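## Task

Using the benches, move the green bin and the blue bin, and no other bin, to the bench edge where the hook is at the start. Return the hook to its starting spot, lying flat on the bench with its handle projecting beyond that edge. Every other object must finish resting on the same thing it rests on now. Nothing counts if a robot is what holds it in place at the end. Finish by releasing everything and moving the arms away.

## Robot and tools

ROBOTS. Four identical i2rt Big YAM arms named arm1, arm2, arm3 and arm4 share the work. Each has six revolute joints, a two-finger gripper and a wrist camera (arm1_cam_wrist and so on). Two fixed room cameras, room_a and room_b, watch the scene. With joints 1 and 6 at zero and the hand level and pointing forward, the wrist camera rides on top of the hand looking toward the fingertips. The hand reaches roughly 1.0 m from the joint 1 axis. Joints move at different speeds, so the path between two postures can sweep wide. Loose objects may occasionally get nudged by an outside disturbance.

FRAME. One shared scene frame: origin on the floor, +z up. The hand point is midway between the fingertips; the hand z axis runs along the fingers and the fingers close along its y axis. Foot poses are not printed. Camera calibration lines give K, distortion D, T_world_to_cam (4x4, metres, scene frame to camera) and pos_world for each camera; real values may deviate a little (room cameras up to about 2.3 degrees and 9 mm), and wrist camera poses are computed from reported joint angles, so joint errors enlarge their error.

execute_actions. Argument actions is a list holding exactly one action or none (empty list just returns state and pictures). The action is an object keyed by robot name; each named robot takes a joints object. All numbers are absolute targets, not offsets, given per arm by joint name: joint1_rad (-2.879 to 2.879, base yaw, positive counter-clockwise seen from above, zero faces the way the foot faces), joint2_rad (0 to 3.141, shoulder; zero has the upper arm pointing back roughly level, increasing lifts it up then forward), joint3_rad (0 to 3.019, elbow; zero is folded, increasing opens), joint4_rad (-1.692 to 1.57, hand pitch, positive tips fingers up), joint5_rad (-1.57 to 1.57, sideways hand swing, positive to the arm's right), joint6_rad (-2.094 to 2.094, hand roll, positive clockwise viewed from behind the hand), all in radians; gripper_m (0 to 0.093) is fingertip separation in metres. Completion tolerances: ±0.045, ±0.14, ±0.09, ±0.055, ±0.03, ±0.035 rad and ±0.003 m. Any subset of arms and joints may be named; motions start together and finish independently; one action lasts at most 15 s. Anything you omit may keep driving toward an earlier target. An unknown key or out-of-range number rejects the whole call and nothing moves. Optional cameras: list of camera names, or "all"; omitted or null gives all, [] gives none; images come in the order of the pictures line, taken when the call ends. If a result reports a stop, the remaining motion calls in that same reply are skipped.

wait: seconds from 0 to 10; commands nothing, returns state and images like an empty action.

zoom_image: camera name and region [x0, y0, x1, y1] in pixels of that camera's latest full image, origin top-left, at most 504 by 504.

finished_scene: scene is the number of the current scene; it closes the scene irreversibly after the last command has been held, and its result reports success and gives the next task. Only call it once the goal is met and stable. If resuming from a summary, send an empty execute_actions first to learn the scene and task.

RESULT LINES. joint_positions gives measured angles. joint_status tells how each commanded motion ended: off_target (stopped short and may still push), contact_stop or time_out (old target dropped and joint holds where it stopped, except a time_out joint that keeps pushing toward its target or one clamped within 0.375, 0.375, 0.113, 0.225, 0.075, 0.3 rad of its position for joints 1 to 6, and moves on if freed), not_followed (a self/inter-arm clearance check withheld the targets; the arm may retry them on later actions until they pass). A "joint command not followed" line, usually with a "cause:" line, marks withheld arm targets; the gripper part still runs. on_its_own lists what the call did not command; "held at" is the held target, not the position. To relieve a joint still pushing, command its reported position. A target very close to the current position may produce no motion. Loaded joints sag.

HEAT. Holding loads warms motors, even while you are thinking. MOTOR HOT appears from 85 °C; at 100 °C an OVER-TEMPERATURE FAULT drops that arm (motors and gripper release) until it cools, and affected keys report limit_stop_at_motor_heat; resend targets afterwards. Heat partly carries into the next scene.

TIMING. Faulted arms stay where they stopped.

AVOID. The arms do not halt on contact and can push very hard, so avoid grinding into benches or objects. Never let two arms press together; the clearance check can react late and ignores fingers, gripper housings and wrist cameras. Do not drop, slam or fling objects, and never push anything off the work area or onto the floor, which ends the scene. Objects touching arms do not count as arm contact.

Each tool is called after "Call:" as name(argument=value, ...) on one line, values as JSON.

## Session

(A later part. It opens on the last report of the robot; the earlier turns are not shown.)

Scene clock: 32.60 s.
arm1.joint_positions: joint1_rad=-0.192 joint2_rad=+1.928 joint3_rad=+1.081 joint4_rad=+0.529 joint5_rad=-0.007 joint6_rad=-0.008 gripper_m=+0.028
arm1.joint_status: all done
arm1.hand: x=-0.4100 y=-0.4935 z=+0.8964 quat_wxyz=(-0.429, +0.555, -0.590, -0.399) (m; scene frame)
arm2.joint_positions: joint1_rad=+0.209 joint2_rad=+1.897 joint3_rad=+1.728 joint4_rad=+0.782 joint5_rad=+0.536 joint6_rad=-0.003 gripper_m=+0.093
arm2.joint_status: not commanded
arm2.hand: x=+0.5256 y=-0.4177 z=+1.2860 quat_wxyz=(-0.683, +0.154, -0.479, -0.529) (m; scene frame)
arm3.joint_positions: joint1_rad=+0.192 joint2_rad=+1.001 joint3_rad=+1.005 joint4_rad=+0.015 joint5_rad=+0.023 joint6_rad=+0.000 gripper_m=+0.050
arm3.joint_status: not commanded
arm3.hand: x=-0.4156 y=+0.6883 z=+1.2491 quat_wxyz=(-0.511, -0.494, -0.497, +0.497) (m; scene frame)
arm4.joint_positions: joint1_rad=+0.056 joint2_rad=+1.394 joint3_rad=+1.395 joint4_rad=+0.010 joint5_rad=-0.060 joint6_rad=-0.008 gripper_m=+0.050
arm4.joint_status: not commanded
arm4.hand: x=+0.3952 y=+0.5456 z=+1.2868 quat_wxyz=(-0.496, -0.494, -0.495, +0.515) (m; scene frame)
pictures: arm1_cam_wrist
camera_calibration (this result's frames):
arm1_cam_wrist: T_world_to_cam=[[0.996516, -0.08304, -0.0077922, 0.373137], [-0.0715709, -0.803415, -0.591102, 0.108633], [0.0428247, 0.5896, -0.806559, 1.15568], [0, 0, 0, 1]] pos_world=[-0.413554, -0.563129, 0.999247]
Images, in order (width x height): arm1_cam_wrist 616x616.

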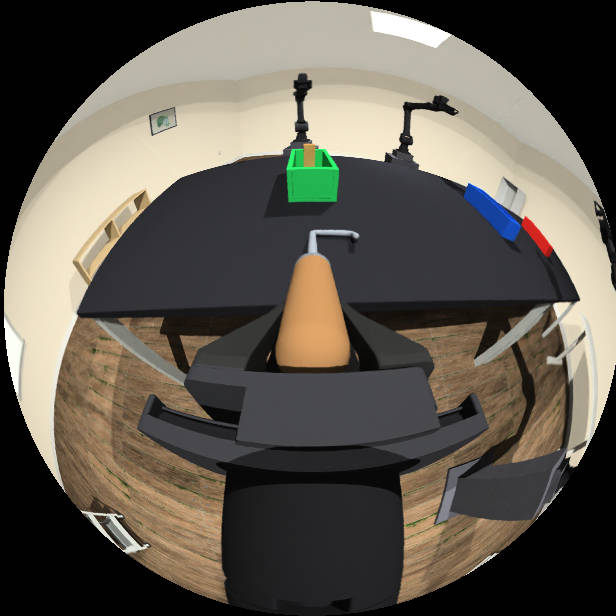

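Call:
execute_actions(actions=[{"arm1":{"joints":{"joint4_rad":0.58,"joint6_rad":0.7}}}], cameras=[])

Call:
execute_actions(actions=[{"arm1":{"joints":{"joint4_rad":0.67,"joint6_rad":1.58}}}], cameras=[])

Call:
execute_actions(actions=[{"arm1":{"joints":{"joint2_rad":1.8,"joint3_rad":1.4,"joint4_rad":0.58}}}], cameras=[])

Call:
execute_actions(actions=[{"arm1":{"joints":{"joint2_rad":2.08,"joint3_rad":1.88,"joint4_rad":0.42}}}], cameras=["arm1_cam_wrist","arm3_cam_wrist"])

Scene clock: 34.80 s.
arm1.joint_positions: joint1_rad=-0.196 joint2_rad=+1.928 joint3_rad=+1.077 joint4_rad=+0.564 joint5_rad=+0.005 joint6_rad=+0.672 gripper_m=+0.028
arm1.joint_status: all done
arm1.hand: x=-0.4050 y=-0.4928 z=+0.9027 quat_wxyz=(-0.283, +0.318, -0.735, -0.528) (m; scene frame)
arm2.joint_positions: joint1_rad=+0.209 joint2_rad=+1.897 joint3_rad=+1.728 joint4_rad=+0.782 joint5_rad=+0.536 joint6_rad=-0.003 gripper_m=+0.093
arm2.joint_status: not commanded
arm2.hand: x=+0.5256 y=-0.4177 z=+1.2860 quat_wxyz=(-0.683, +0.154, -0.479, -0.529) (m; scene frame)
arm3.joint_positions: joint1_rad=+0.192 joint2_rad=+1.001 joint3_rad=+1.005 joint4_rad=+0.015 joint5_rad=+0.023 joint6_rad=+0.000 gripper_m=+0.050
arm3.joint_status: not commanded
arm3.hand: x=-0.4156 y=+0.6883 z=+1.2491 quat_wxyz=(-0.511, -0.494, -0.497, +0.497) (m; scene frame)
arm4.joint_positions: joint1_rad=+0.056 joint2_rad=+1.394 joint3_rad=+1.395 joint4_rad=+0.010 joint5_rad=-0.060 joint6_rad=-0.008 gripper_m=+0.050
arm4.joint_status: not commanded
arm4.hand: x=+0.3952 y=+0.5456 z=+1.2868 quat_wxyz=(-0.496, -0.494, -0.495, +0.515) (m; scene frame)
pictures: none
No camera images: the call's "cameras" was empty. Leave "cameras" out to get every camera's image.

Scene clock: 36.60 s.
arm1.joint_positions: joint1_rad=-0.196 joint2_rad=+1.935 joint3_rad=+1.067 joint4_rad=+0.656 joint5_rad=+0.004 joint6_rad=+1.565 gripper_m=+0.028
arm1.joint_status: all done
arm1.hand: x=-0.4047 y=-0.4907 z=+0.9151 quat_wxyz=(-0.029, -0.030, -0.777, -0.628) (m; scene frame)
arm2.joint_positions: joint1_rad=+0.209 joint2_rad=+1.897 joint3_rad=+1.728 joint4_rad=+0.782 joint5_rad=+0.536 joint6_rad=-0.003 gripper_m=+0.093
arm2.joint_status: not commanded
arm2.hand: x=+0.5256 y=-0.4177 z=+1.2860 quat_wxyz=(-0.683, +0.154, -0.479, -0.529) (m; scene frame)
arm3.joint_positions: joint1_rad=+0.192 joint2_rad=+1.001 joint3_rad=+1.005 joint4_rad=+0.015 joint5_rad=+0.023 joint6_rad=+0.000 gripper_m=+0.050
arm3.joint_status: not commanded
arm3.hand: x=-0.4156 y=+0.6883 z=+1.2491 quat_wxyz=(-0.511, -0.494, -0.497, +0.497) (m; scene frame)
arm4.joint_positions: joint1_rad=+0.056 joint2_rad=+1.394 joint3_rad=+1.395 joint4_rad=+0.010 joint5_rad=-0.060 joint6_rad=-0.008 gripper_m=+0.050
arm4.joint_status: not commanded
arm4.hand: x=+0.3952 y=+0.5456 z=+1.2868 quat_wxyz=(-0.496, -0.494, -0.495, +0.515) (m; scene frame)
pictures: none
No camera images: the call's "cameras" was empty. Leave "cameras" out to get every camera's image.

Scene clock: 37.97 s.
arm1.joint_positions: joint1_rad=-0.196 joint2_rad=+1.827 joint3_rad=+1.331 joint4_rad=+0.549 joint5_rad=+0.003 joint6_rad=+1.572 gripper_m=+0.028
arm1.joint_status: all done
arm1.hand: x=-0.4003 y=-0.4334 z=+1.1089 quat_wxyz=(-0.029, -0.029, -0.687, -0.725) (m; scene frame)
arm2.joint_positions: joint1_rad=+0.209 joint2_rad=+1.897 joint3_rad=+1.728 joint4_rad=+0.782 joint5_rad=+0.536 joint6_rad=-0.003 gripper_m=+0.093
arm2.joint_status: not commanded
arm2.hand: x=+0.5256 y=-0.4177 z=+1.2860 quat_wxyz=(-0.683, +0.154, -0.479, -0.529) (m; scene frame)
arm3.joint_positions: joint1_rad=+0.192 joint2_rad=+1.001 joint3_rad=+1.005 joint4_rad=+0.015 joint5_rad=+0.023 joint6_rad=+0.000 gripper_m=+0.050
arm3.joint_status: not commanded
arm3.hand: x=-0.4156 y=+0.6883 z=+1.2491 quat_wxyz=(-0.511, -0.494, -0.497, +0.497) (m; scene frame)
arm4.joint_positions: joint1_rad=+0.056 joint2_rad=+1.394 joint3_rad=+1.395 joint4_rad=+0.010 joint5_rad=-0.060 joint6_rad=-0.008 gripper_m=+0.050
arm4.joint_status: not commanded
arm4.hand: x=+0.3952 y=+0.5456 z=+1.2868 quat_wxyz=(-0.496, -0.494, -0.495, +0.515) (m; scene frame)
pictures: none
No camera images: the call's "cameras" was empty. Leave "cameras" out to get every camera's image.

Scene clock: 40.43 s.
arm1.joint_positions: joint1_rad=-0.196 joint2_rad=+2.126 joint3_rad=+1.787 joint4_rad=+0.386 joint5_rad=+0.003 joint6_rad=+1.573 gripper_m=+0.028
arm1.joint_status: joint3_rad time_out (moved +0.456 of +0.549); the others done
arm1.on_its_own: joint3_rad reads +1.787 and still pushes toward +1.880 since a time_out
arm1.hand: x=-0.3908 y=-0.3137 z=+1.0990 quat_wxyz=(-0.029, -0.029, -0.690, -0.723) (m; scene frame)
arm2.joint_positions: joint1_rad=+0.209 joint2_rad=+1.897 joint3_rad=+1.728 joint4_rad=+0.782 joint5_rad=+0.536 joint6_rad=-0.003 gripper_m=+0.093
arm2.joint_status: not commanded
arm2.hand: x=+0.5256 y=-0.4177 z=+1.2860 quat_wxyz=(-0.683, +0.154, -0.479, -0.529) (m; scene frame)
arm3.joint_positions: joint1_rad=+0.192 joint2_rad=+1.001 joint3_rad=+1.005 joint4_rad=+0.015 joint5_rad=+0.023 joint6_rad=+0.000 gripper_m=+0.050
arm3.joint_status: not commanded
arm3.hand: x=-0.4156 y=+0.6883 z=+1.2491 quat_wxyz=(-0.511, -0.494, -0.497, +0.497) (m; scene frame)
arm4.joint_positions: joint1_rad=+0.056 joint2_rad=+1.394 joint3_rad=+1.395 joint4_rad=+0.010 joint5_rad=-0.060 joint6_rad=-0.008 gripper_m=+0.050
arm4.joint_status: not commanded
arm4.hand: x=+0.3952 y=+0.5456 z=+1.2868 quat_wxyz=(-0.496, -0.494, -0.495, +0.515) (m; scene frame)
pictures: arm1_cam_wrist, arm3_cam_wrist
camera_calibration (this result's frames):
arm1_cam_wrist: T_world_to_cam=[[-0.0171752, 0.036341, -0.999192, 1.10132], [-0.858476, -0.512839, -0.00389576, -0.487507], [-0.512566, 0.857715, 0.0400059, 0.148943], [0, 0, 0, 1]] pos_world=[-0.323255, -0.417786, 1.09257]
arm3_cam_wrist: T_world_to_cam=[[-0.999902, -0.00907748, -0.0106408, -0.402273], [0.00343047, 0.578378, -0.815762, 0.625076], [0.0135595, -0.815719, -0.57829, 1.41391], [0, 0, 0, 1]] pos_world=[-0.42355, 0.788171, 1.32328]
Images, in order (width x height): arm1_cam_wrist 616x616, arm3_cam_wrist 616x616.

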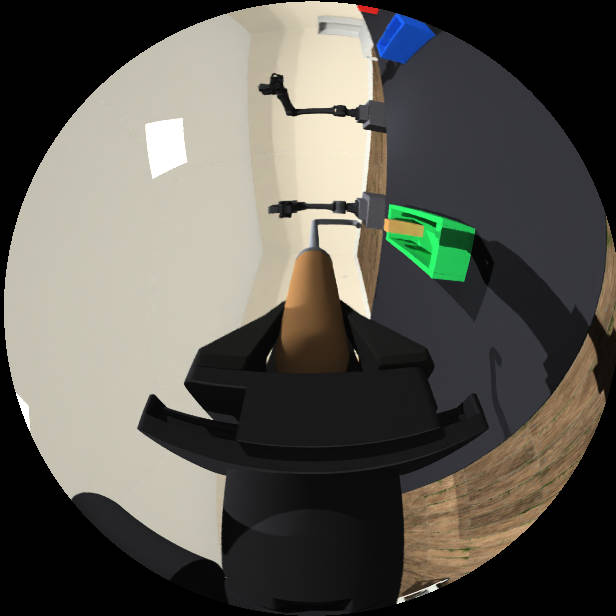

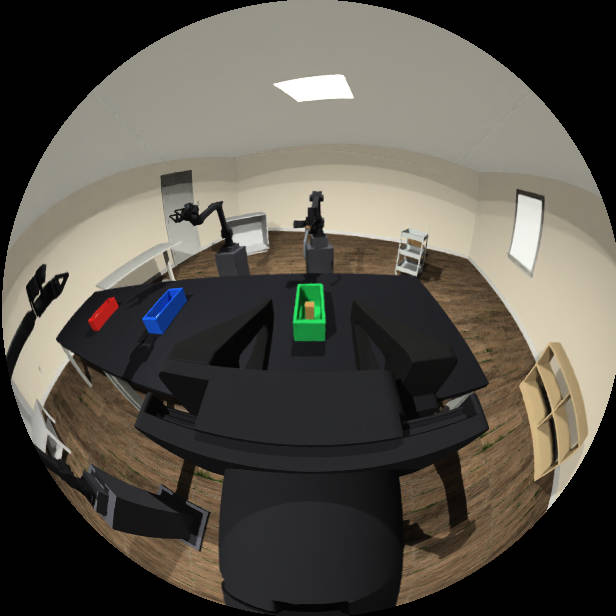

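Call:
execute_actions(actions=[{"arm1":{"joints":{"joint1_rad":-0.172,"joint2_rad":2.25}}}], cameras=["arm1_cam_wrist"])

Scene clock: 41.97 s.
arm1.joint_positions: joint1_rad=-0.177 joint2_rad=+2.313 joint3_rad=+1.809 joint4_rad=+0.384 joint5_rad=+0.001 joint6_rad=+1.574 gripper_m=+0.028
arm1.joint_status: all done
arm1.hand: x=-0.4062 y=-0.2912 z=+0.9480 quat_wxyz=(-0.020, -0.024, -0.748, -0.663) (m; scene frame)
arm2.joint_positions: joint1_rad=+0.209 joint2_rad=+1.897 joint3_rad=+1.728 joint4_rad=+0.782 joint5_rad=+0.536 joint6_rad=-0.003 gripper_m=+0.093
arm2.joint_status: not commanded
arm2.hand: x=+0.5256 y=-0.4177 z=+1.2860 quat_wxyz=(-0.683, +0.154, -0.479, -0.529) (m; scene frame)
arm3.joint_positions: joint1_rad=+0.192 joint2_rad=+1.001 joint3_rad=+1.005 joint4_rad=+0.015 joint5_rad=+0.023 joint6_rad=+0.000 gripper_m=+0.050
arm3.joint_status: not commanded
arm3.hand: x=-0.4156 y=+0.6883 z=+1.2491 quat_wxyz=(-0.511, -0.494, -0.497, +0.497) (m; scene frame)
arm4.joint_positions: joint1_rad=+0.056 joint2_rad=+1.394 joint3_rad=+1.395 joint4_rad=+0.010 joint5_rad=-0.060 joint6_rad=-0.008 gripper_m=+0.050
arm4.joint_status: not commanded
arm4.hand: x=+0.3952 y=+0.5456 z=+1.2868 quat_wxyz=(-0.496, -0.494, -0.495, +0.515) (m; scene frame)
pictures: arm1_cam_wrist
camera_calibration (this result's frames):
arm1_cam_wrist: T_world_to_cam=[[-0.0287104, -0.129939, -0.991106, 0.888584], [-0.847679, -0.522289, 0.0930302, -0.580006], [-0.529732, 0.842811, -0.0951514, 0.244618], [0, 0, 0, 1]] pos_world=[-0.336565, -0.393636, 0.957915]
Images, in order (width x height): arm1_cam_wrist 616x616.

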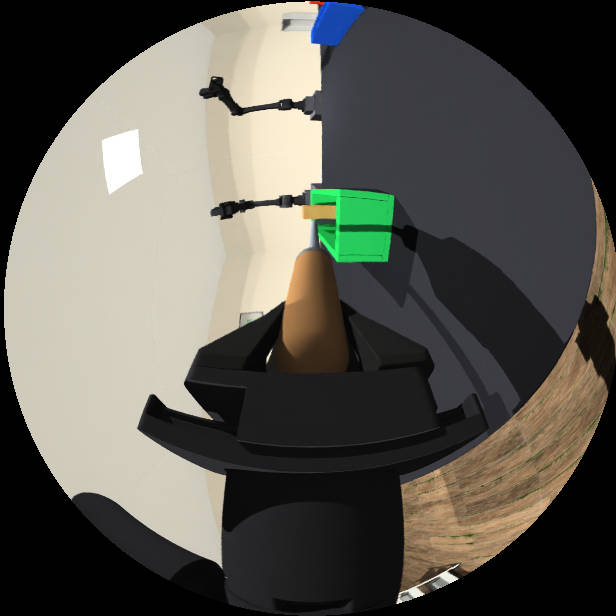

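Call:
execute_actions(actions=[{"arm1":{"joints":{"joint1_rad":-0.195,"joint2_rad":2.24,"joint3_rad":1.7,"joint4_rad":0.47}}}], cameras=[])

Call:
execute_actions(actions=[{"arm1":{"joints":{"joint2_rad":2.14,"joint3_rad":1.49,"joint4_rad":0.57}}}], cameras=[])

Call:
execute_actions(actions=[{"arm1":{"joints":{"joint2_rad":2.015,"joint3_rad":1.25,"joint4_rad":0.68}}}], cameras=["arm1_cam_wrist"])

Call:
execute_actions(actions=[{"arm1":{"joints":{"joint2_rad":1.88,"joint3_rad":1.0,"joint4_rad":0.79}}}], cameras=[])

Call:
execute_actions(actions=[{"arm1":{"joints":{"joint2_rad":1.73,"joint3_rad":0.74,"joint4_rad":0.89}}}], cameras=["arm1_cam_wrist","room_b"])

Scene clock: 43.27 s.
arm1.joint_positions: joint1_rad=-0.186 joint2_rad=+2.283 joint3_rad=+1.698 joint4_rad=+0.436 joint5_rad=+0.001 joint6_rad=+1.574 gripper_m=+0.028
arm1.joint_status: all done
arm1.hand: x=-0.4002 y=-0.3158 z=+0.9232 quat_wxyz=(-0.022, -0.028, -0.757, -0.652) (m; scene frame)
arm2.joint_positions: joint1_rad=+0.209 joint2_rad=+1.897 joint3_rad=+1.728 joint4_rad=+0.782 joint5_rad=+0.536 joint6_rad=-0.003 gripper_m=+0.093
arm2.joint_status: not commanded
arm2.hand: x=+0.5256 y=-0.4177 z=+1.2860 quat_wxyz=(-0.683, +0.154, -0.479, -0.529) (m; scene frame)
arm3.joint_positions: joint1_rad=+0.192 joint2_rad=+1.001 joint3_rad=+1.005 joint4_rad=+0.015 joint5_rad=+0.023 joint6_rad=+0.000 gripper_m=+0.050
arm3.joint_status: not commanded
arm3.hand: x=-0.4156 y=+0.6883 z=+1.2491 quat_wxyz=(-0.511, -0.494, -0.497, +0.497) (m; scene frame)
arm4.joint_positions: joint1_rad=+0.056 joint2_rad=+1.394 joint3_rad=+1.395 joint4_rad=+0.010 joint5_rad=-0.060 joint6_rad=-0.008 gripper_m=+0.050
arm4.joint_status: not commanded
arm4.hand: x=+0.3952 y=+0.5456 z=+1.2868 quat_wxyz=(-0.496, -0.494, -0.495, +0.515) (m; scene frame)
pictures: none
No camera images: the call's "cameras" was empty. Leave "cameras" out to get every camera's image.

Scene clock: 44.13 s.
arm1.joint_positions: joint1_rad=-0.186 joint2_rad=+2.178 joint3_rad=+1.492 joint4_rad=+0.530 joint5_rad=+0.001 joint6_rad=+1.574 gripper_m=+0.028
arm1.joint_status: all done
arm1.hand: x=-0.4037 y=-0.3659 z=+0.9210 quat_wxyz=(-0.022, -0.028, -0.759, -0.650) (m; scene frame)
arm2.joint_positions: joint1_rad=+0.209 joint2_rad=+1.897 joint3_rad=+1.728 joint4_rad=+0.782 joint5_rad=+0.536 joint6_rad=-0.003 gripper_m=+0.093
arm2.joint_status: not commanded
arm2.hand: x=+0.5256 y=-0.4177 z=+1.2860 quat_wxyz=(-0.683, +0.154, -0.479, -0.529) (m; scene frame)
arm3.joint_positions: joint1_rad=+0.192 joint2_rad=+1.001 joint3_rad=+1.005 joint4_rad=+0.015 joint5_rad=+0.023 joint6_rad=+0.000 gripper_m=+0.050
arm3.joint_status: not commanded
arm3.hand: x=-0.4156 y=+0.6883 z=+1.2491 quat_wxyz=(-0.511, -0.494, -0.497, +0.497) (m; scene frame)
arm4.joint_positions: joint1_rad=+0.056 joint2_rad=+1.394 joint3_rad=+1.395 joint4_rad=+0.010 joint5_rad=-0.060 joint6_rad=-0.008 gripper_m=+0.050
arm4.joint_status: not commanded
arm4.hand: x=+0.3952 y=+0.5456 z=+1.2868 quat_wxyz=(-0.496, -0.494, -0.495, +0.515) (m; scene frame)
pictures: none
No camera images: the call's "cameras" was empty. Leave "cameras" out to get every camera's image.

Scene clock: 45.03 s.
arm1.joint_positions: joint1_rad=-0.186 joint2_rad=+2.050 joint3_rad=+1.250 joint4_rad=+0.637 joint5_rad=+0.001 joint6_rad=+1.574 gripper_m=+0.028
arm1.joint_status: all done
arm1.hand: x=-0.4083 y=-0.4322 z=+0.9196 quat_wxyz=(-0.022, -0.028, -0.762, -0.647) (m; scene frame)
arm2.joint_positions: joint1_rad=+0.209 joint2_rad=+1.897 joint3_rad=+1.728 joint4_rad=+0.782 joint5_rad=+0.536 joint6_rad=-0.003 gripper_m=+0.093
arm2.joint_status: not commanded
arm2.hand: x=+0.5256 y=-0.4177 z=+1.2860 quat_wxyz=(-0.683, +0.154, -0.479, -0.529) (m; scene frame)
arm3.joint_positions: joint1_rad=+0.192 joint2_rad=+1.001 joint3_rad=+1.005 joint4_rad=+0.015 joint5_rad=+0.023 joint6_rad=+0.000 gripper_m=+0.050
arm3.joint_status: not commanded
arm3.hand: x=-0.4156 y=+0.6883 z=+1.2491 quat_wxyz=(-0.511, -0.494, -0.497, +0.497) (m; scene frame)
arm4.joint_positions: joint1_rad=+0.056 joint2_rad=+1.394 joint3_rad=+1.395 joint4_rad=+0.010 joint5_rad=-0.060 joint6_rad=-0.008 gripper_m=+0.050
arm4.joint_status: not commanded
arm4.hand: x=+0.3952 y=+0.5456 z=+1.2868 quat_wxyz=(-0.496, -0.494, -0.495, +0.515) (m; scene frame)
pictures: arm1_cam_wrist
camera_calibration (this result's frames):
arm1_cam_wrist: T_world_to_cam=[[-0.0327265, -0.171803, -0.984588, 0.816339], [-0.851725, -0.510664, 0.117417, -0.671882], [-0.522966, 0.842441, -0.129616, 0.393906], [0, 0, 0, 1]] pos_world=[-0.339543, -0.5347, 0.933705]
Images, in order (width x height): arm1_cam_wrist 616x616.

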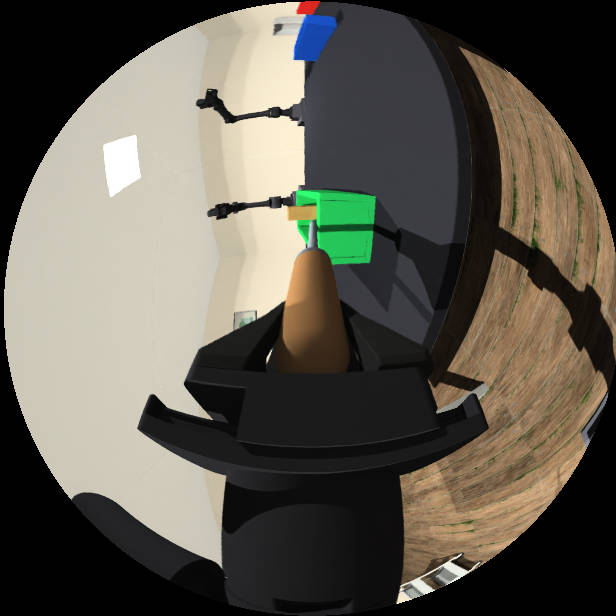

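Scene clock: 45.93 s.
arm1.joint_positions: joint1_rad=-0.186 joint2_rad=+1.912 joint3_rad=+0.999 joint4_rad=+0.744 joint5_rad=+0.001 joint6_rad=+1.574 gripper_m=+0.028
arm1.joint_status: all done
arm1.hand: x=-0.4137 y=-0.5092 z=+0.9188 quat_wxyz=(-0.022, -0.028, -0.764, -0.644) (m; scene frame)
arm2.joint_positions: joint1_rad=+0.209 joint2_rad=+1.897 joint3_rad=+1.728 joint4_rad=+0.782 joint5_rad=+0.536 joint6_rad=-0.003 gripper_m=+0.093
arm2.joint_status: not commanded
arm2.hand: x=+0.5256 y=-0.4177 z=+1.2860 quat_wxyz=(-0.683, +0.154, -0.479, -0.529) (m; scene frame)
arm3.joint_positions: joint1_rad=+0.192 joint2_rad=+1.001 joint3_rad=+1.005 joint4_rad=+0.015 joint5_rad=+0.023 joint6_rad=+0.000 gripper_m=+0.050
arm3.joint_status: not commanded
arm3.hand: x=-0.4156 y=+0.6883 z=+1.2491 quat_wxyz=(-0.511, -0.494, -0.497, +0.497) (m; scene frame)
arm4.joint_positions: joint1_rad=+0.056 joint2_rad=+1.394 joint3_rad=+1.395 joint4_rad=+0.010 joint5_rad=-0.060 joint6_rad=-0.008 gripper_m=+0.050
arm4.joint_status: not commanded
arm4.hand: x=+0.3952 y=+0.5456 z=+1.2868 quat_wxyz=(-0.496, -0.494, -0.495, +0.515) (m; scene frame)
pictures: none
No camera images: the call's "cameras" was empty. Leave "cameras" out to get every camera's image.

Scene clock: 46.83 s.
arm1.joint_positions: joint1_rad=-0.186 joint2_rad=+1.759 joint3_rad=+0.736 joint4_rad=+0.841 joint5_rad=+0.001 joint6_rad=+1.574 gripper_m=+0.028
arm1.joint_status: all done
arm1.hand: x=-0.4198 y=-0.5971 z=+0.9177 quat_wxyz=(-0.022, -0.028, -0.768, -0.640) (m; scene frame)
arm2.joint_positions: joint1_rad=+0.209 joint2_rad=+1.897 joint3_rad=+1.728 joint4_rad=+0.782 joint5_rad=+0.536 joint6_rad=-0.003 gripper_m=+0.093
arm2.joint_status: not commanded
arm2.hand: x=+0.5256 y=-0.4177 z=+1.2860 quat_wxyz=(-0.683, +0.154, -0.479, -0.529) (m; scene frame)
arm3.joint_positions: joint1_rad=+0.192 joint2_rad=+1.001 joint3_rad=+1.005 joint4_rad=+0.015 joint5_rad=+0.023 joint6_rad=+0.000 gripper_m=+0.050
arm3.joint_status: not commanded
arm3.hand: x=-0.4156 y=+0.6883 z=+1.2491 quat_wxyz=(-0.511, -0.494, -0.497, +0.497) (m; scene frame)
arm4.joint_positions: joint1_rad=+0.056 joint2_rad=+1.394 joint3_rad=+1.395 joint4_rad=+0.010 joint5_rad=-0.060 joint6_rad=-0.008 gripper_m=+0.050
arm4.joint_status: not commanded
arm4.hand: x=+0.3952 y=+0.5456 z=+1.2868 quat_wxyz=(-0.496, -0.494, -0.495, +0.515) (m; scene frame)
pictures: arm1_cam_wrist, room_b
camera_calibration (this result's frames):
arm1_cam_wrist: T_world_to_cam=[[-0.0339989, -0.190131, -0.98117, 0.771167], [-0.851568, -0.508373, 0.12802, -0.773868], [-0.523141, 0.839885, -0.144625, 0.538711], [0, 0, 0, 1]] pos_world=[-0.35096, -0.699246, 0.933628]
Images, in order (width x height): arm1_cam_wrist 616x616, room_b 896x504.

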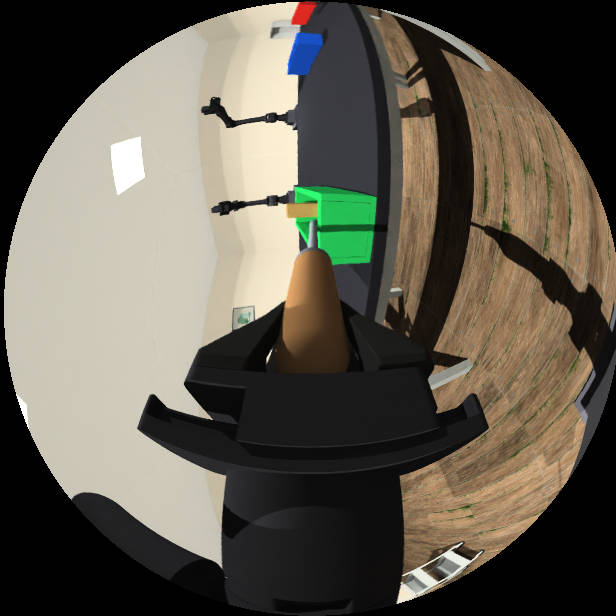

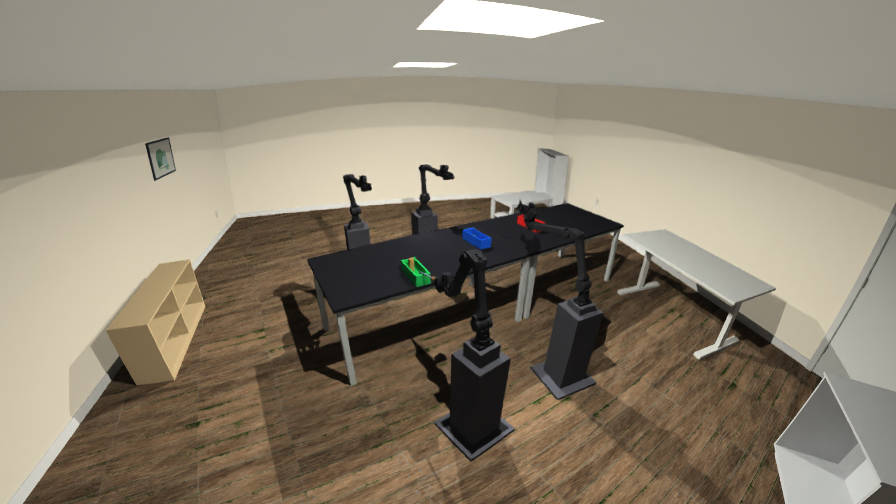

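At the edge. Lift out and return.

Call:
execute_actions(actions=[{"arm1":{"joints":{"joint3_rad":1.0}}}], cameras=[])

Call:
execute_actions(actions=[{"arm1":{"joints":{"joint1_rad":-0.45,"joint3_rad":1.15,"joint4_rad":0.76}}}], cameras=[])

Call:
execute_actions(actions=[{"arm1":{"joints":{"joint1_rad":-0.6,"joint2_rad":1.9,"joint3_rad":1.44,"joint4_rad":0.56}}}], cameras=[])

Call:
execute_actions(actions=[{"arm1":{"joints":{"joint2_rad":2.04}}}], cameras=[])

Call:
execute_actions(actions=[{"arm1":{"joints":{"joint6_rad":0,"joint4_rad":0.49}}}], cameras=["arm1_cam_wrist"])

Scene clock: 48.37 s.
arm1.joint_positions: joint1_rad=-0.186 joint2_rad=+1.760 joint3_rad=+0.949 joint4_rad=+0.841 joint5_rad=+0.001 joint6_rad=+1.574 gripper_m=+0.028
arm1.joint_status: all done
arm1.hand: x=-0.4151 y=-0.5290 z=+1.0179 quat_wxyz=(-0.024, -0.026, -0.696, -0.717) (m; scene frame)
arm2.joint_positions: joint1_rad=+0.209 joint2_rad=+1.897 joint3_rad=+1.728 joint4_rad=+0.782 joint5_rad=+0.536 joint6_rad=-0.003 gripper_m=+0.093
arm2.joint_status: not commanded
arm2.hand: x=+0.5256 y=-0.4177 z=+1.2860 quat_wxyz=(-0.683, +0.154, -0.479, -0.529) (m; scene frame)
arm3.joint_positions: joint1_rad=+0.192 joint2_rad=+1.001 joint3_rad=+1.005 joint4_rad=+0.015 joint5_rad=+0.023 joint6_rad=+0.000 gripper_m=+0.050
arm3.joint_status: not commanded
arm3.hand: x=-0.4156 y=+0.6883 z=+1.2491 quat_wxyz=(-0.511, -0.494, -0.497, +0.497) (m; scene frame)
arm4.joint_positions: joint1_rad=+0.056 joint2_rad=+1.394 joint3_rad=+1.395 joint4_rad=+0.010 joint5_rad=-0.060 joint6_rad=-0.008 gripper_m=+0.050
arm4.joint_status: not commanded
arm4.hand: x=+0.3952 y=+0.5456 z=+1.2868 quat_wxyz=(-0.496, -0.494, -0.495, +0.515) (m; scene frame)
pictures: none
No camera images: the call's "cameras" was empty. Leave "cameras" out to get every camera's image.

Scene clock: 49.80 s.
arm1.joint_positions: joint1_rad=-0.447 joint2_rad=+1.765 joint3_rad=+1.081 joint4_rad=+0.738 joint5_rad=-0.001 joint6_rad=+1.574 gripper_m=+0.028
arm1.joint_status: all done
arm1.hand: x=-0.2332 y=-0.5311 z=+1.0593 quat_wxyz=(-0.118, -0.114, -0.678, -0.717) (m; scene frame)
arm2.joint_positions: joint1_rad=+0.209 joint2_rad=+1.897 joint3_rad=+1.728 joint4_rad=+0.782 joint5_rad=+0.536 joint6_rad=-0.003 gripper_m=+0.093
arm2.joint_status: not commanded
arm2.hand: x=+0.5256 y=-0.4177 z=+1.2860 quat_wxyz=(-0.683, +0.154, -0.479, -0.529) (m; scene frame)
arm3.joint_positions: joint1_rad=+0.192 joint2_rad=+1.001 joint3_rad=+1.005 joint4_rad=+0.015 joint5_rad=+0.023 joint6_rad=+0.000 gripper_m=+0.050
arm3.joint_status: not commanded
arm3.hand: x=-0.4156 y=+0.6883 z=+1.2491 quat_wxyz=(-0.511, -0.494, -0.497, +0.497) (m; scene frame)
arm4.joint_positions: joint1_rad=+0.056 joint2_rad=+1.394 joint3_rad=+1.395 joint4_rad=+0.010 joint5_rad=-0.060 joint6_rad=-0.008 gripper_m=+0.050
arm4.joint_status: not commanded
arm4.hand: x=+0.3952 y=+0.5456 z=+1.2868 quat_wxyz=(-0.496, -0.494, -0.495, +0.515) (m; scene frame)
pictures: none
No camera images: the call's "cameras" was empty. Leave "cameras" out to get every camera's image.

Scene clock: 52.00 s.
arm1.joint_positions: joint1_rad=-0.602 joint2_rad=+1.955 joint3_rad=+1.349 joint4_rad=+0.534 joint5_rad=+0.000 joint6_rad=+1.574 gripper_m=+0.028
arm1.joint_status: joint3_rad time_out (moved +0.268 of +0.359); the others done
arm1.on_its_own: joint3_rad reads +1.349 and still pushes toward +1.440 since a time_out
arm1.hand: x=-0.0948 y=-0.5010 z=+1.0191 quat_wxyz=(-0.163, -0.177, -0.710, -0.662) (m; scene frame)
arm2.joint_positions: joint1_rad=+0.209 joint2_rad=+1.897 joint3_rad=+1.728 joint4_rad=+0.782 joint5_rad=+0.536 joint6_rad=-0.003 gripper_m=+0.093
arm2.joint_status: not commanded
arm2.hand: x=+0.5256 y=-0.4177 z=+1.2860 quat_wxyz=(-0.683, +0.154, -0.479, -0.529) (m; scene frame)
arm3.joint_positions: joint1_rad=+0.192 joint2_rad=+1.001 joint3_rad=+1.005 joint4_rad=+0.015 joint5_rad=+0.023 joint6_rad=+0.000 gripper_m=+0.050
arm3.joint_status: not commanded
arm3.hand: x=-0.4156 y=+0.6883 z=+1.2491 quat_wxyz=(-0.511, -0.494, -0.497, +0.497) (m; scene frame)
arm4.joint_positions: joint1_rad=+0.056 joint2_rad=+1.394 joint3_rad=+1.395 joint4_rad=+0.010 joint5_rad=-0.060 joint6_rad=-0.008 gripper_m=+0.050
arm4.joint_status: not commanded
arm4.hand: x=+0.3952 y=+0.5456 z=+1.2868 quat_wxyz=(-0.496, -0.494, -0.495, +0.515) (m; scene frame)
pictures: none
No camera images: the call's "cameras" was empty. Leave "cameras" out to get every camera's image.

not run: a stop came earlier in this reply.

not run: a stop came earlier in this reply.

Call:
execute_actions(actions=[{"arm1":{"joints":{"joint2_rad":2.045}}}], cameras=[])

Call:
execute_actions(actions=[{"arm1":{"joints":{"joint6_rad":0,"joint4_rad":0.48}}}], cameras=[])

Call:
execute_actions(actions=[{"arm1":{"joints":{"joint1_rad":-0.72,"joint2_rad":2.3,"joint3_rad":1.75,"joint4_rad":0.55,"joint5_rad":-0.5}}}], cameras=[])

Call:
execute_actions(actions=[{"arm1":{"joints":{"joint1_rad":-0.815,"joint2_rad":2.55,"joint3_rad":2.07,"joint4_rad":0.68,"joint5_rad":-0.81}}}], cameras=[])

Call:
execute_actions(actions=[{"arm1":{"joints":{"joint2_rad":2.68}}}], cameras=["arm1_cam_wrist"])

Scene clock: 53.70 s.
arm1.joint_positions: joint1_rad=-0.602 joint2_rad=+2.094 joint3_rad=+1.370 joint4_rad=+0.535 joint5_rad=+0.000 joint6_rad=+1.574 gripper_m=+0.028
arm1.joint_status: all done
arm1.hand: x=-0.0893 y=-0.4907 z=+0.9240 quat_wxyz=(-0.152, -0.186, -0.747, -0.619) (m; scene frame)
arm2.joint_positions: joint1_rad=+0.209 joint2_rad=+1.897 joint3_rad=+1.728 joint4_rad=+0.782 joint5_rad=+0.536 joint6_rad=-0.003 gripper_m=+0.093
arm2.joint_status: not commanded
arm2.hand: x=+0.5256 y=-0.4177 z=+1.2860 quat_wxyz=(-0.683, +0.154, -0.479, -0.529) (m; scene frame)
arm3.joint_positions: joint1_rad=+0.192 joint2_rad=+1.001 joint3_rad=+1.005 joint4_rad=+0.015 joint5_rad=+0.023 joint6_rad=+0.000 gripper_m=+0.050
arm3.joint_status: not commanded
arm3.hand: x=-0.4156 y=+0.6883 z=+1.2491 quat_wxyz=(-0.511, -0.494, -0.497, +0.497) (m; scene frame)
arm4.joint_positions: joint1_rad=+0.056 joint2_rad=+1.394 joint3_rad=+1.395 joint4_rad=+0.010 joint5_rad=-0.060 joint6_rad=-0.008 gripper_m=+0.050
arm4.joint_status: not commanded
arm4.hand: x=+0.3952 y=+0.5456 z=+1.2868 quat_wxyz=(-0.496, -0.494, -0.495, +0.515) (m; scene frame)
pictures: none
No camera images: the call's "cameras" was empty. Leave "cameras" out to get every camera's image.

Scene clock: 55.87 s.
arm1.joint_positions: joint1_rad=-0.602 joint2_rad=+2.079 joint3_rad=+1.373 joint4_rad=+0.463 joint5_rad=-0.001 joint6_rad=+0.014 gripper_m=+0.028
arm1.joint_status: all done
arm1.hand: x=-0.0908 y=-0.4931 z=+0.9191 quat_wxyz=(-0.525, +0.402, -0.677, -0.322) (m; scene frame)
arm2.joint_positions: joint1_rad=+0.209 joint2_rad=+1.897 joint3_rad=+1.728 joint4_rad=+0.782 joint5_rad=+0.536 joint6_rad=-0.003 gripper_m=+0.093
arm2.joint_status: not commanded
arm2.hand: x=+0.5256 y=-0.4177 z=+1.2860 quat_wxyz=(-0.683, +0.154, -0.479, -0.529) (m; scene frame)
arm3.joint_positions: joint1_rad=+0.192 joint2_rad=+1.001 joint3_rad=+1.005 joint4_rad=+0.015 joint5_rad=+0.023 joint6_rad=+0.000 gripper_m=+0.050
arm3.joint_status: not commanded
arm3.hand: x=-0.4156 y=+0.6883 z=+1.2491 quat_wxyz=(-0.511, -0.494, -0.497, +0.497) (m; scene frame)
arm4.joint_positions: joint1_rad=+0.056 joint2_rad=+1.394 joint3_rad=+1.395 joint4_rad=+0.010 joint5_rad=-0.060 joint6_rad=-0.008 gripper_m=+0.050
arm4.joint_status: not commanded
arm4.hand: x=+0.3952 y=+0.5456 z=+1.2868 quat_wxyz=(-0.496, -0.494, -0.495, +0.515) (m; scene frame)
pictures: none
No camera images: the call's "cameras" was empty. Leave "cameras" out to get every camera's image.

Scene clock: 57.17 s.
arm1.joint_positions: joint1_rad=-0.719 joint2_rad=+2.342 joint3_rad=+1.666 joint4_rad=+0.503 joint5_rad=-0.497 joint6_rad=+0.005 gripper_m=+0.028
arm1.joint_status: all done
arm1.hand: x=-0.0446 y=-0.4462 z=+0.8749 quat_wxyz=(-0.463, +0.484, -0.585, -0.458) (m; scene frame)
arm2.joint_positions: joint1_rad=+0.209 joint2_rad=+1.897 joint3_rad=+1.728 joint4_rad=+0.782 joint5_rad=+0.536 joint6_rad=-0.003 gripper_m=+0.093
arm2.joint_status: not commanded
arm2.hand: x=+0.5256 y=-0.4177 z=+1.2860 quat_wxyz=(-0.683, +0.154, -0.479, -0.529) (m; scene frame)
arm3.joint_positions: joint1_rad=+0.192 joint2_rad=+1.001 joint3_rad=+1.005 joint4_rad=+0.015 joint5_rad=+0.023 joint6_rad=+0.000 gripper_m=+0.050
arm3.joint_status: not commanded
arm3.hand: x=-0.4156 y=+0.6883 z=+1.2491 quat_wxyz=(-0.511, -0.494, -0.497, +0.497) (m; scene frame)
arm4.joint_positions: joint1_rad=+0.056 joint2_rad=+1.394 joint3_rad=+1.395 joint4_rad=+0.010 joint5_rad=-0.060 joint6_rad=-0.008 gripper_m=+0.050
arm4.joint_status: not commanded
arm4.hand: x=+0.3952 y=+0.5456 z=+1.2868 quat_wxyz=(-0.496, -0.494, -0.495, +0.515) (m; scene frame)
pictures: none
No camera images: the call's "cameras" was empty. Leave "cameras" out to get every camera's image.

Scene clock: 58.47 s.
arm1.joint_positions: joint1_rad=-0.821 joint2_rad=+2.596 joint3_rad=+1.982 joint4_rad=+0.626 joint5_rad=-0.807 joint6_rad=+0.005 gripper_m=+0.028
arm1.joint_status: all done
arm1.hand: x=+0.0176 y=-0.4407 z=+0.8496 quat_wxyz=(-0.477, +0.524, -0.470, -0.526) (m; scene frame)
arm2.joint_positions: joint1_rad=+0.209 joint2_rad=+1.897 joint3_rad=+1.728 joint4_rad=+0.782 joint5_rad=+0.536 joint6_rad=-0.003 gripper_m=+0.093
arm2.joint_status: not commanded
arm2.hand: x=+0.5256 y=-0.4177 z=+1.2860 quat_wxyz=(-0.683, +0.154, -0.479, -0.529) (m; scene frame)
arm3.joint_positions: joint1_rad=+0.192 joint2_rad=+1.001 joint3_rad=+1.005 joint4_rad=+0.015 joint5_rad=+0.023 joint6_rad=+0.000 gripper_m=+0.050
arm3.joint_status: not commanded
arm3.hand: x=-0.4156 y=+0.6883 z=+1.2491 quat_wxyz=(-0.511, -0.494, -0.497, +0.497) (m; scene frame)
arm4.joint_positions: joint1_rad=+0.056 joint2_rad=+1.394 joint3_rad=+1.395 joint4_rad=+0.010 joint5_rad=-0.060 joint6_rad=-0.008 gripper_m=+0.050
arm4.joint_status: not commanded
arm4.hand: x=+0.3952 y=+0.5456 z=+1.2868 quat_wxyz=(-0.496, -0.494, -0.495, +0.515) (m; scene frame)
pictures: none
No camera images: the call's "cameras" was empty. Leave "cameras" out to get every camera's image.

Scene clock: 59.37 s.
arm1.joint_positions: joint1_rad=-0.821 joint2_rad=+2.685 joint3_rad=+2.011 joint4_rad=+0.662 joint5_rad=-0.807 joint6_rad=+0.000 gripper_m=+0.028
arm1.joint_status: all done
arm1.hand: x=+0.0157 y=-0.4430 z=+0.7938 quat_wxyz=(-0.470, +0.525, -0.478, -0.525) (m; scene frame)
arm2.joint_positions: joint1_rad=+0.209 joint2_rad=+1.897 joint3_rad=+1.728 joint4_rad=+0.782 joint5_rad=+0.536 joint6_rad=-0.003 gripper_m=+0.093
arm2.joint_status: not commanded
arm2.hand: x=+0.5256 y=-0.4177 z=+1.2860 quat_wxyz=(-0.683, +0.154, -0.479, -0.529) (m; scene frame)
arm3.joint_positions: joint1_rad=+0.192 joint2_rad=+1.001 joint3_rad=+1.005 joint4_rad=+0.015 joint5_rad=+0.023 joint6_rad=+0.000 gripper_m=+0.050
arm3.joint_status: not commanded
arm3.hand: x=-0.4156 y=+0.6883 z=+1.2491 quat_wxyz=(-0.511, -0.494, -0.497, +0.497) (m; scene frame)
arm4.joint_positions: joint1_rad=+0.056 joint2_rad=+1.394 joint3_rad=+1.395 joint4_rad=+0.010 joint5_rad=-0.060 joint6_rad=-0.008 gripper_m=+0.050
arm4.joint_status: not commanded
arm4.hand: x=+0.3952 y=+0.5456 z=+1.2868 quat_wxyz=(-0.496, -0.494, -0.495, +0.515) (m; scene frame)
pictures: arm1_cam_wrist
camera_calibration (this result's frames):
arm1_cam_wrist: T_world_to_cam=[[0.995623, 0.0895711, -0.0266859, 0.0437956], [0.0311585, -0.587297, -0.808771, 0.38597], [-0.0881151, 0.8044, -0.587518, 0.948239], [0, 0, 0, 1]] pos_world=[0.027924, -0.540007, 0.870437]
Images, in order (width x height): arm1_cam_wrist 616x616.

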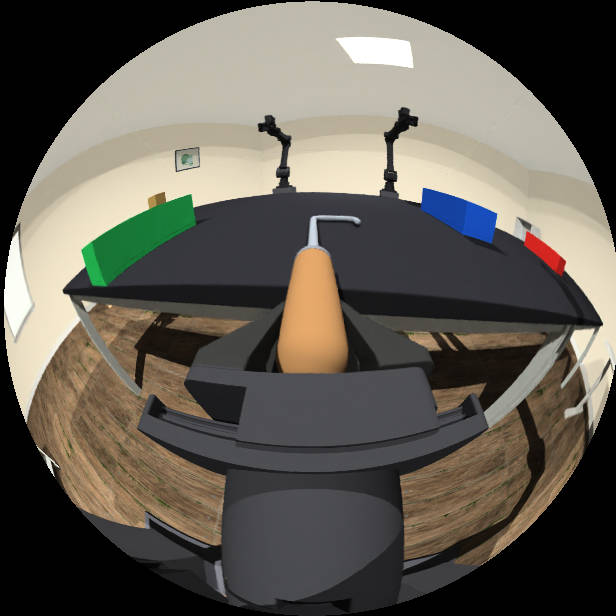

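Call:
execute_actions(actions=[{"arm1":{"joints":{"gripper_m":0.093}}}], cameras=[])

Call:
execute_actions(actions=[{"arm1":{"joints":{"joint2_rad":2.2}}}], cameras=[])

Call:
execute_actions(actions=[{"arm1":{"joints":{"joint1_rad":0.1,"joint2_rad":1.0,"joint3_rad":1.2,"joint4_rad":-0.4,"joint5_rad":0.6}}}], cameras=[])

Call:
execute_actions(actions=[{"arm2":{"joints":{"joint1_rad":0.82,"joint2_rad":2.25,"gripper_m":0.093}}}], cameras=["arm2_cam_wrist","room_b"])

Scene clock: 61.20 s.
arm1.joint_positions: joint1_rad=-0.821 joint2_rad=+2.685 joint3_rad=+2.014 joint4_rad=+0.662 joint5_rad=-0.807 joint6_rad=+0.000 gripper_m=+0.093
arm1.joint_status: all done
arm1.hand: x=+0.0160 y=-0.4425 z=+0.7952 quat_wxyz=(-0.470, +0.525, -0.477, -0.525) (m; scene frame)
arm2.joint_positions: joint1_rad=+0.209 joint2_rad=+1.897 joint3_rad=+1.728 joint4_rad=+0.782 joint5_rad=+0.536 joint6_rad=-0.003 gripper_m=+0.093
arm2.joint_status: not commanded
arm2.hand: x=+0.5256 y=-0.4177 z=+1.2860 quat_wxyz=(-0.683, +0.154, -0.479, -0.529) (m; scene frame)
arm3.joint_positions: joint1_rad=+0.192 joint2_rad=+1.001 joint3_rad=+1.005 joint4_rad=+0.015 joint5_rad=+0.023 joint6_rad=+0.000 gripper_m=+0.050
arm3.joint_status: not commanded
arm3.hand: x=-0.4156 y=+0.6883 z=+1.2491 quat_wxyz=(-0.511, -0.494, -0.497, +0.497) (m; scene frame)
arm4.joint_positions: joint1_rad=+0.056 joint2_rad=+1.394 joint3_rad=+1.395 joint4_rad=+0.010 joint5_rad=-0.060 joint6_rad=-0.008 gripper_m=+0.050
arm4.joint_status: not commanded
arm4.hand: x=+0.3952 y=+0.5456 z=+1.2868 quat_wxyz=(-0.496, -0.494, -0.495, +0.515) (m; scene frame)
pictures: none
No camera images: the call's "cameras" was empty. Leave "cameras" out to get every camera's image.

Scene clock: 63.03 s.
arm1.joint_positions: joint1_rad=-0.821 joint2_rad=+2.217 joint3_rad=+2.066 joint4_rad=+0.680 joint5_rad=-0.807 joint6_rad=+0.000 gripper_m=+0.093
arm1.joint_status: all done
arm1.hand: x=-0.0070 y=-0.4696 z=+1.2304 quat_wxyz=(-0.642, +0.501, -0.272, -0.512) (m; scene frame)
arm2.joint_positions: joint1_rad=+0.209 joint2_rad=+1.897 joint3_rad=+1.728 joint4_rad=+0.782 joint5_rad=+0.536 joint6_rad=-0.003 gripper_m=+0.093
arm2.joint_status: not commanded
arm2.hand: x=+0.5256 y=-0.4177 z=+1.2860 quat_wxyz=(-0.683, +0.154, -0.479, -0.529) (m; scene frame)
arm3.joint_positions: joint1_rad=+0.192 joint2_rad=+1.001 joint3_rad=+1.005 joint4_rad=+0.015 joint5_rad=+0.023 joint6_rad=+0.000 gripper_m=+0.050
arm3.joint_status: not commanded
arm3.hand: x=-0.4156 y=+0.6883 z=+1.2491 quat_wxyz=(-0.511, -0.494, -0.497, +0.497) (m; scene frame)
arm4.joint_positions: joint1_rad=+0.056 joint2_rad=+1.394 joint3_rad=+1.395 joint4_rad=+0.010 joint5_rad=-0.060 joint6_rad=-0.008 gripper_m=+0.050
arm4.joint_status: not commanded
arm4.hand: x=+0.3952 y=+0.5456 z=+1.2868 quat_wxyz=(-0.496, -0.494, -0.495, +0.515) (m; scene frame)
pictures: none
No camera images: the call's "cameras" was empty. Leave "cameras" out to get every camera's image.

Scene clock: 64.90 s.
arm1.joint_positions: joint1_rad=+0.089 joint2_rad=+0.997 joint3_rad=+1.207 joint4_rad=-0.387 joint5_rad=+0.597 joint6_rad=+0.000 gripper_m=+0.093
arm1.joint_status: all done
arm1.hand: x=-0.4609 y=-0.7263 z=+1.3250 quat_wxyz=(-0.562, +0.449, -0.609, -0.334) (m; scene frame)
arm2.joint_positions: joint1_rad=+0.209 joint2_rad=+1.897 joint3_rad=+1.728 joint4_rad=+0.782 joint5_rad=+0.536 joint6_rad=-0.003 gripper_m=+0.093
arm2.joint_status: not commanded
arm2.hand: x=+0.5256 y=-0.4177 z=+1.2860 quat_wxyz=(-0.683, +0.154, -0.479, -0.529) (m; scene frame)
arm3.joint_positions: joint1_rad=+0.192 joint2_rad=+1.001 joint3_rad=+1.005 joint4_rad=+0.015 joint5_rad=+0.023 joint6_rad=+0.000 gripper_m=+0.050
arm3.joint_status: not commanded
arm3.hand: x=-0.4156 y=+0.6883 z=+1.2491 quat_wxyz=(-0.511, -0.494, -0.497, +0.497) (m; scene frame)
arm4.joint_positions: joint1_rad=+0.056 joint2_rad=+1.394 joint3_rad=+1.395 joint4_rad=+0.010 joint5_rad=-0.060 joint6_rad=-0.008 gripper_m=+0.050
arm4.joint_status: not commanded
arm4.hand: x=+0.3952 y=+0.5456 z=+1.2868 quat_wxyz=(-0.496, -0.494, -0.495, +0.515) (m; scene frame)
pictures: none
No camera images: the call's "cameras" was empty. Leave "cameras" out to get every camera's image.

Scene clock: 66.87 s.
arm1.joint_positions: joint1_rad=+0.089 joint2_rad=+0.997 joint3_rad=+1.207 joint4_rad=-0.387 joint5_rad=+0.597 joint6_rad=+0.000 gripper_m=+0.093
arm1.joint_status: not commanded
arm1.hand: x=-0.4609 y=-0.7263 z=+1.3250 quat_wxyz=(-0.562, +0.449, -0.609, -0.334) (m; scene frame)
arm2.joint_positions: joint1_rad=+0.814 joint2_rad=+2.244 joint3_rad=+1.716 joint4_rad=+0.782 joint5_rad=+0.534 joint6_rad=-0.003 gripper_m=+0.093
arm2.joint_status: all done
arm2.hand: x=+0.0223 y=-0.4436 z=+1.0055 quat_wxyz=(-0.489, +0.431, -0.452, -0.609) (m; scene frame)
arm3.joint_positions: joint1_rad=+0.192 joint2_rad=+1.001 joint3_rad=+1.005 joint4_rad=+0.015 joint5_rad=+0.023 joint6_rad=+0.000 gripper_m=+0.050
arm3.joint_status: not commanded
arm3.hand: x=-0.4156 y=+0.6883 z=+1.2491 quat_wxyz=(-0.511, -0.494, -0.497, +0.497) (m; scene frame)
arm4.joint_positions: joint1_rad=+0.056 joint2_rad=+1.394 joint3_rad=+1.395 joint4_rad=+0.010 joint5_rad=-0.060 joint6_rad=-0.008 gripper_m=+0.050
arm4.joint_status: not commanded
arm4.hand: x=+0.3952 y=+0.5456 z=+1.2868 quat_wxyz=(-0.496, -0.494, -0.495, +0.515) (m; scene frame)
pictures: arm2_cam_wrist, room_b
camera_calibration (this result's frames):
arm2_cam_wrist: T_world_to_cam=[[0.985056, 0.121601, -0.121973, 0.152897], [-0.0624109, -0.408042, -0.910827, 0.741506], [-0.160527, 0.904829, -0.394355, 0.923814], [0, 0, 0, 1]] pos_world=[0.0439634, -0.551919, 1.05834]
Images, in order (width x height): arm2_cam_wrist 616x616, room_b 896x504.

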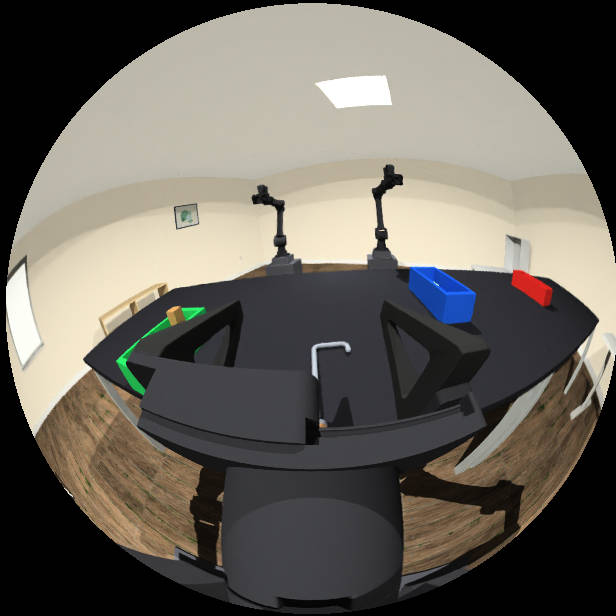

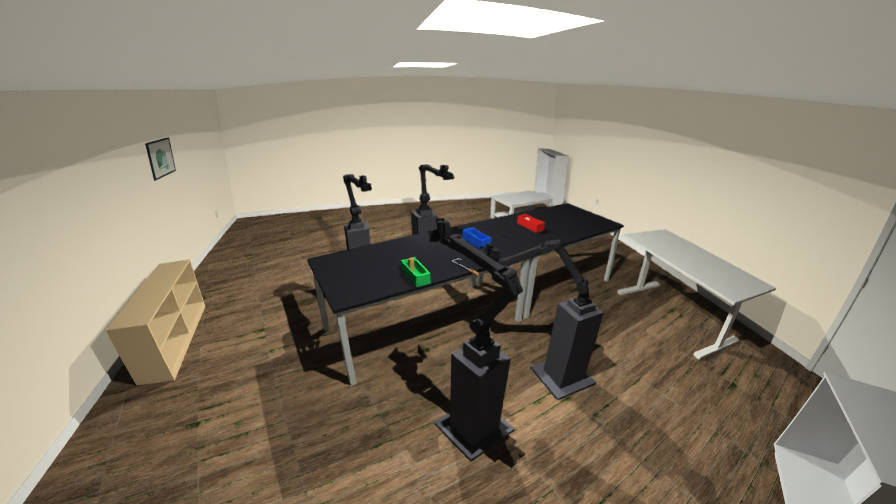

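Call:
execute_actions(actions=[{"arm2":{"joints":{"joint1_rad":0.835,"joint2_rad":2.48}}}], cameras=["arm2_cam_wrist"])

Scene clock: 68.47 s.
arm1.joint_positions: joint1_rad=+0.089 joint2_rad=+0.997 joint3_rad=+1.207 joint4_rad=-0.387 joint5_rad=+0.597 joint6_rad=+0.000 gripper_m=+0.093
arm1.joint_status: not commanded
arm1.hand: x=-0.4609 y=-0.7263 z=+1.3250 quat_wxyz=(-0.562, +0.449, -0.609, -0.334) (m; scene frame)
arm2.joint_positions: joint1_rad=+0.827 joint2_rad=+2.485 joint3_rad=+1.720 joint4_rad=+0.782 joint5_rad=+0.534 joint6_rad=-0.003 gripper_m=+0.093
arm2.joint_status: all done
arm2.hand: x=+0.0083 y=-0.4451 z=+0.8049 quat_wxyz=(-0.472, +0.520, -0.469, -0.535) (m; scene frame)
arm3.joint_positions: joint1_rad=+0.192 joint2_rad=+1.001 joint3_rad=+1.005 joint4_rad=+0.015 joint5_rad=+0.023 joint6_rad=+0.000 gripper_m=+0.050
arm3.joint_status: not commanded
arm3.hand: x=-0.4156 y=+0.6883 z=+1.2491 quat_wxyz=(-0.511, -0.494, -0.497, +0.497) (m; scene frame)
arm4.joint_positions: joint1_rad=+0.056 joint2_rad=+1.394 joint3_rad=+1.395 joint4_rad=+0.010 joint5_rad=-0.060 joint6_rad=-0.008 gripper_m=+0.050
arm4.joint_status: not commanded
arm4.hand: x=+0.3952 y=+0.5456 z=+1.2868 quat_wxyz=(-0.496, -0.494, -0.495, +0.515) (m; scene frame)
pictures: arm2_cam_wrist
camera_calibration (this result's frames):
arm2_cam_wrist: T_world_to_cam=[[0.992332, 0.123533, -0.00420588, 0.0484094], [0.0678569, -0.572899, -0.816812, 0.407179], [-0.103313, 0.810263, -0.576888, 0.948213], [0, 0, 0, 1]] pos_world=[0.0222944, -0.541009, 0.879805]
Images, in order (width x height): arm2_cam_wrist 616x616.

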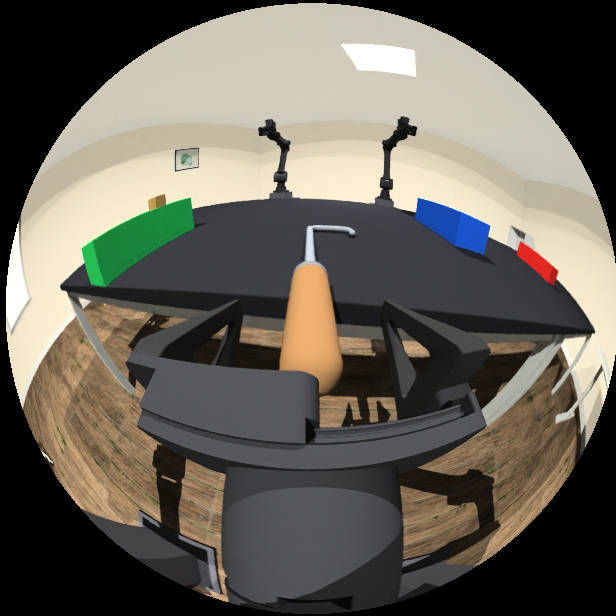

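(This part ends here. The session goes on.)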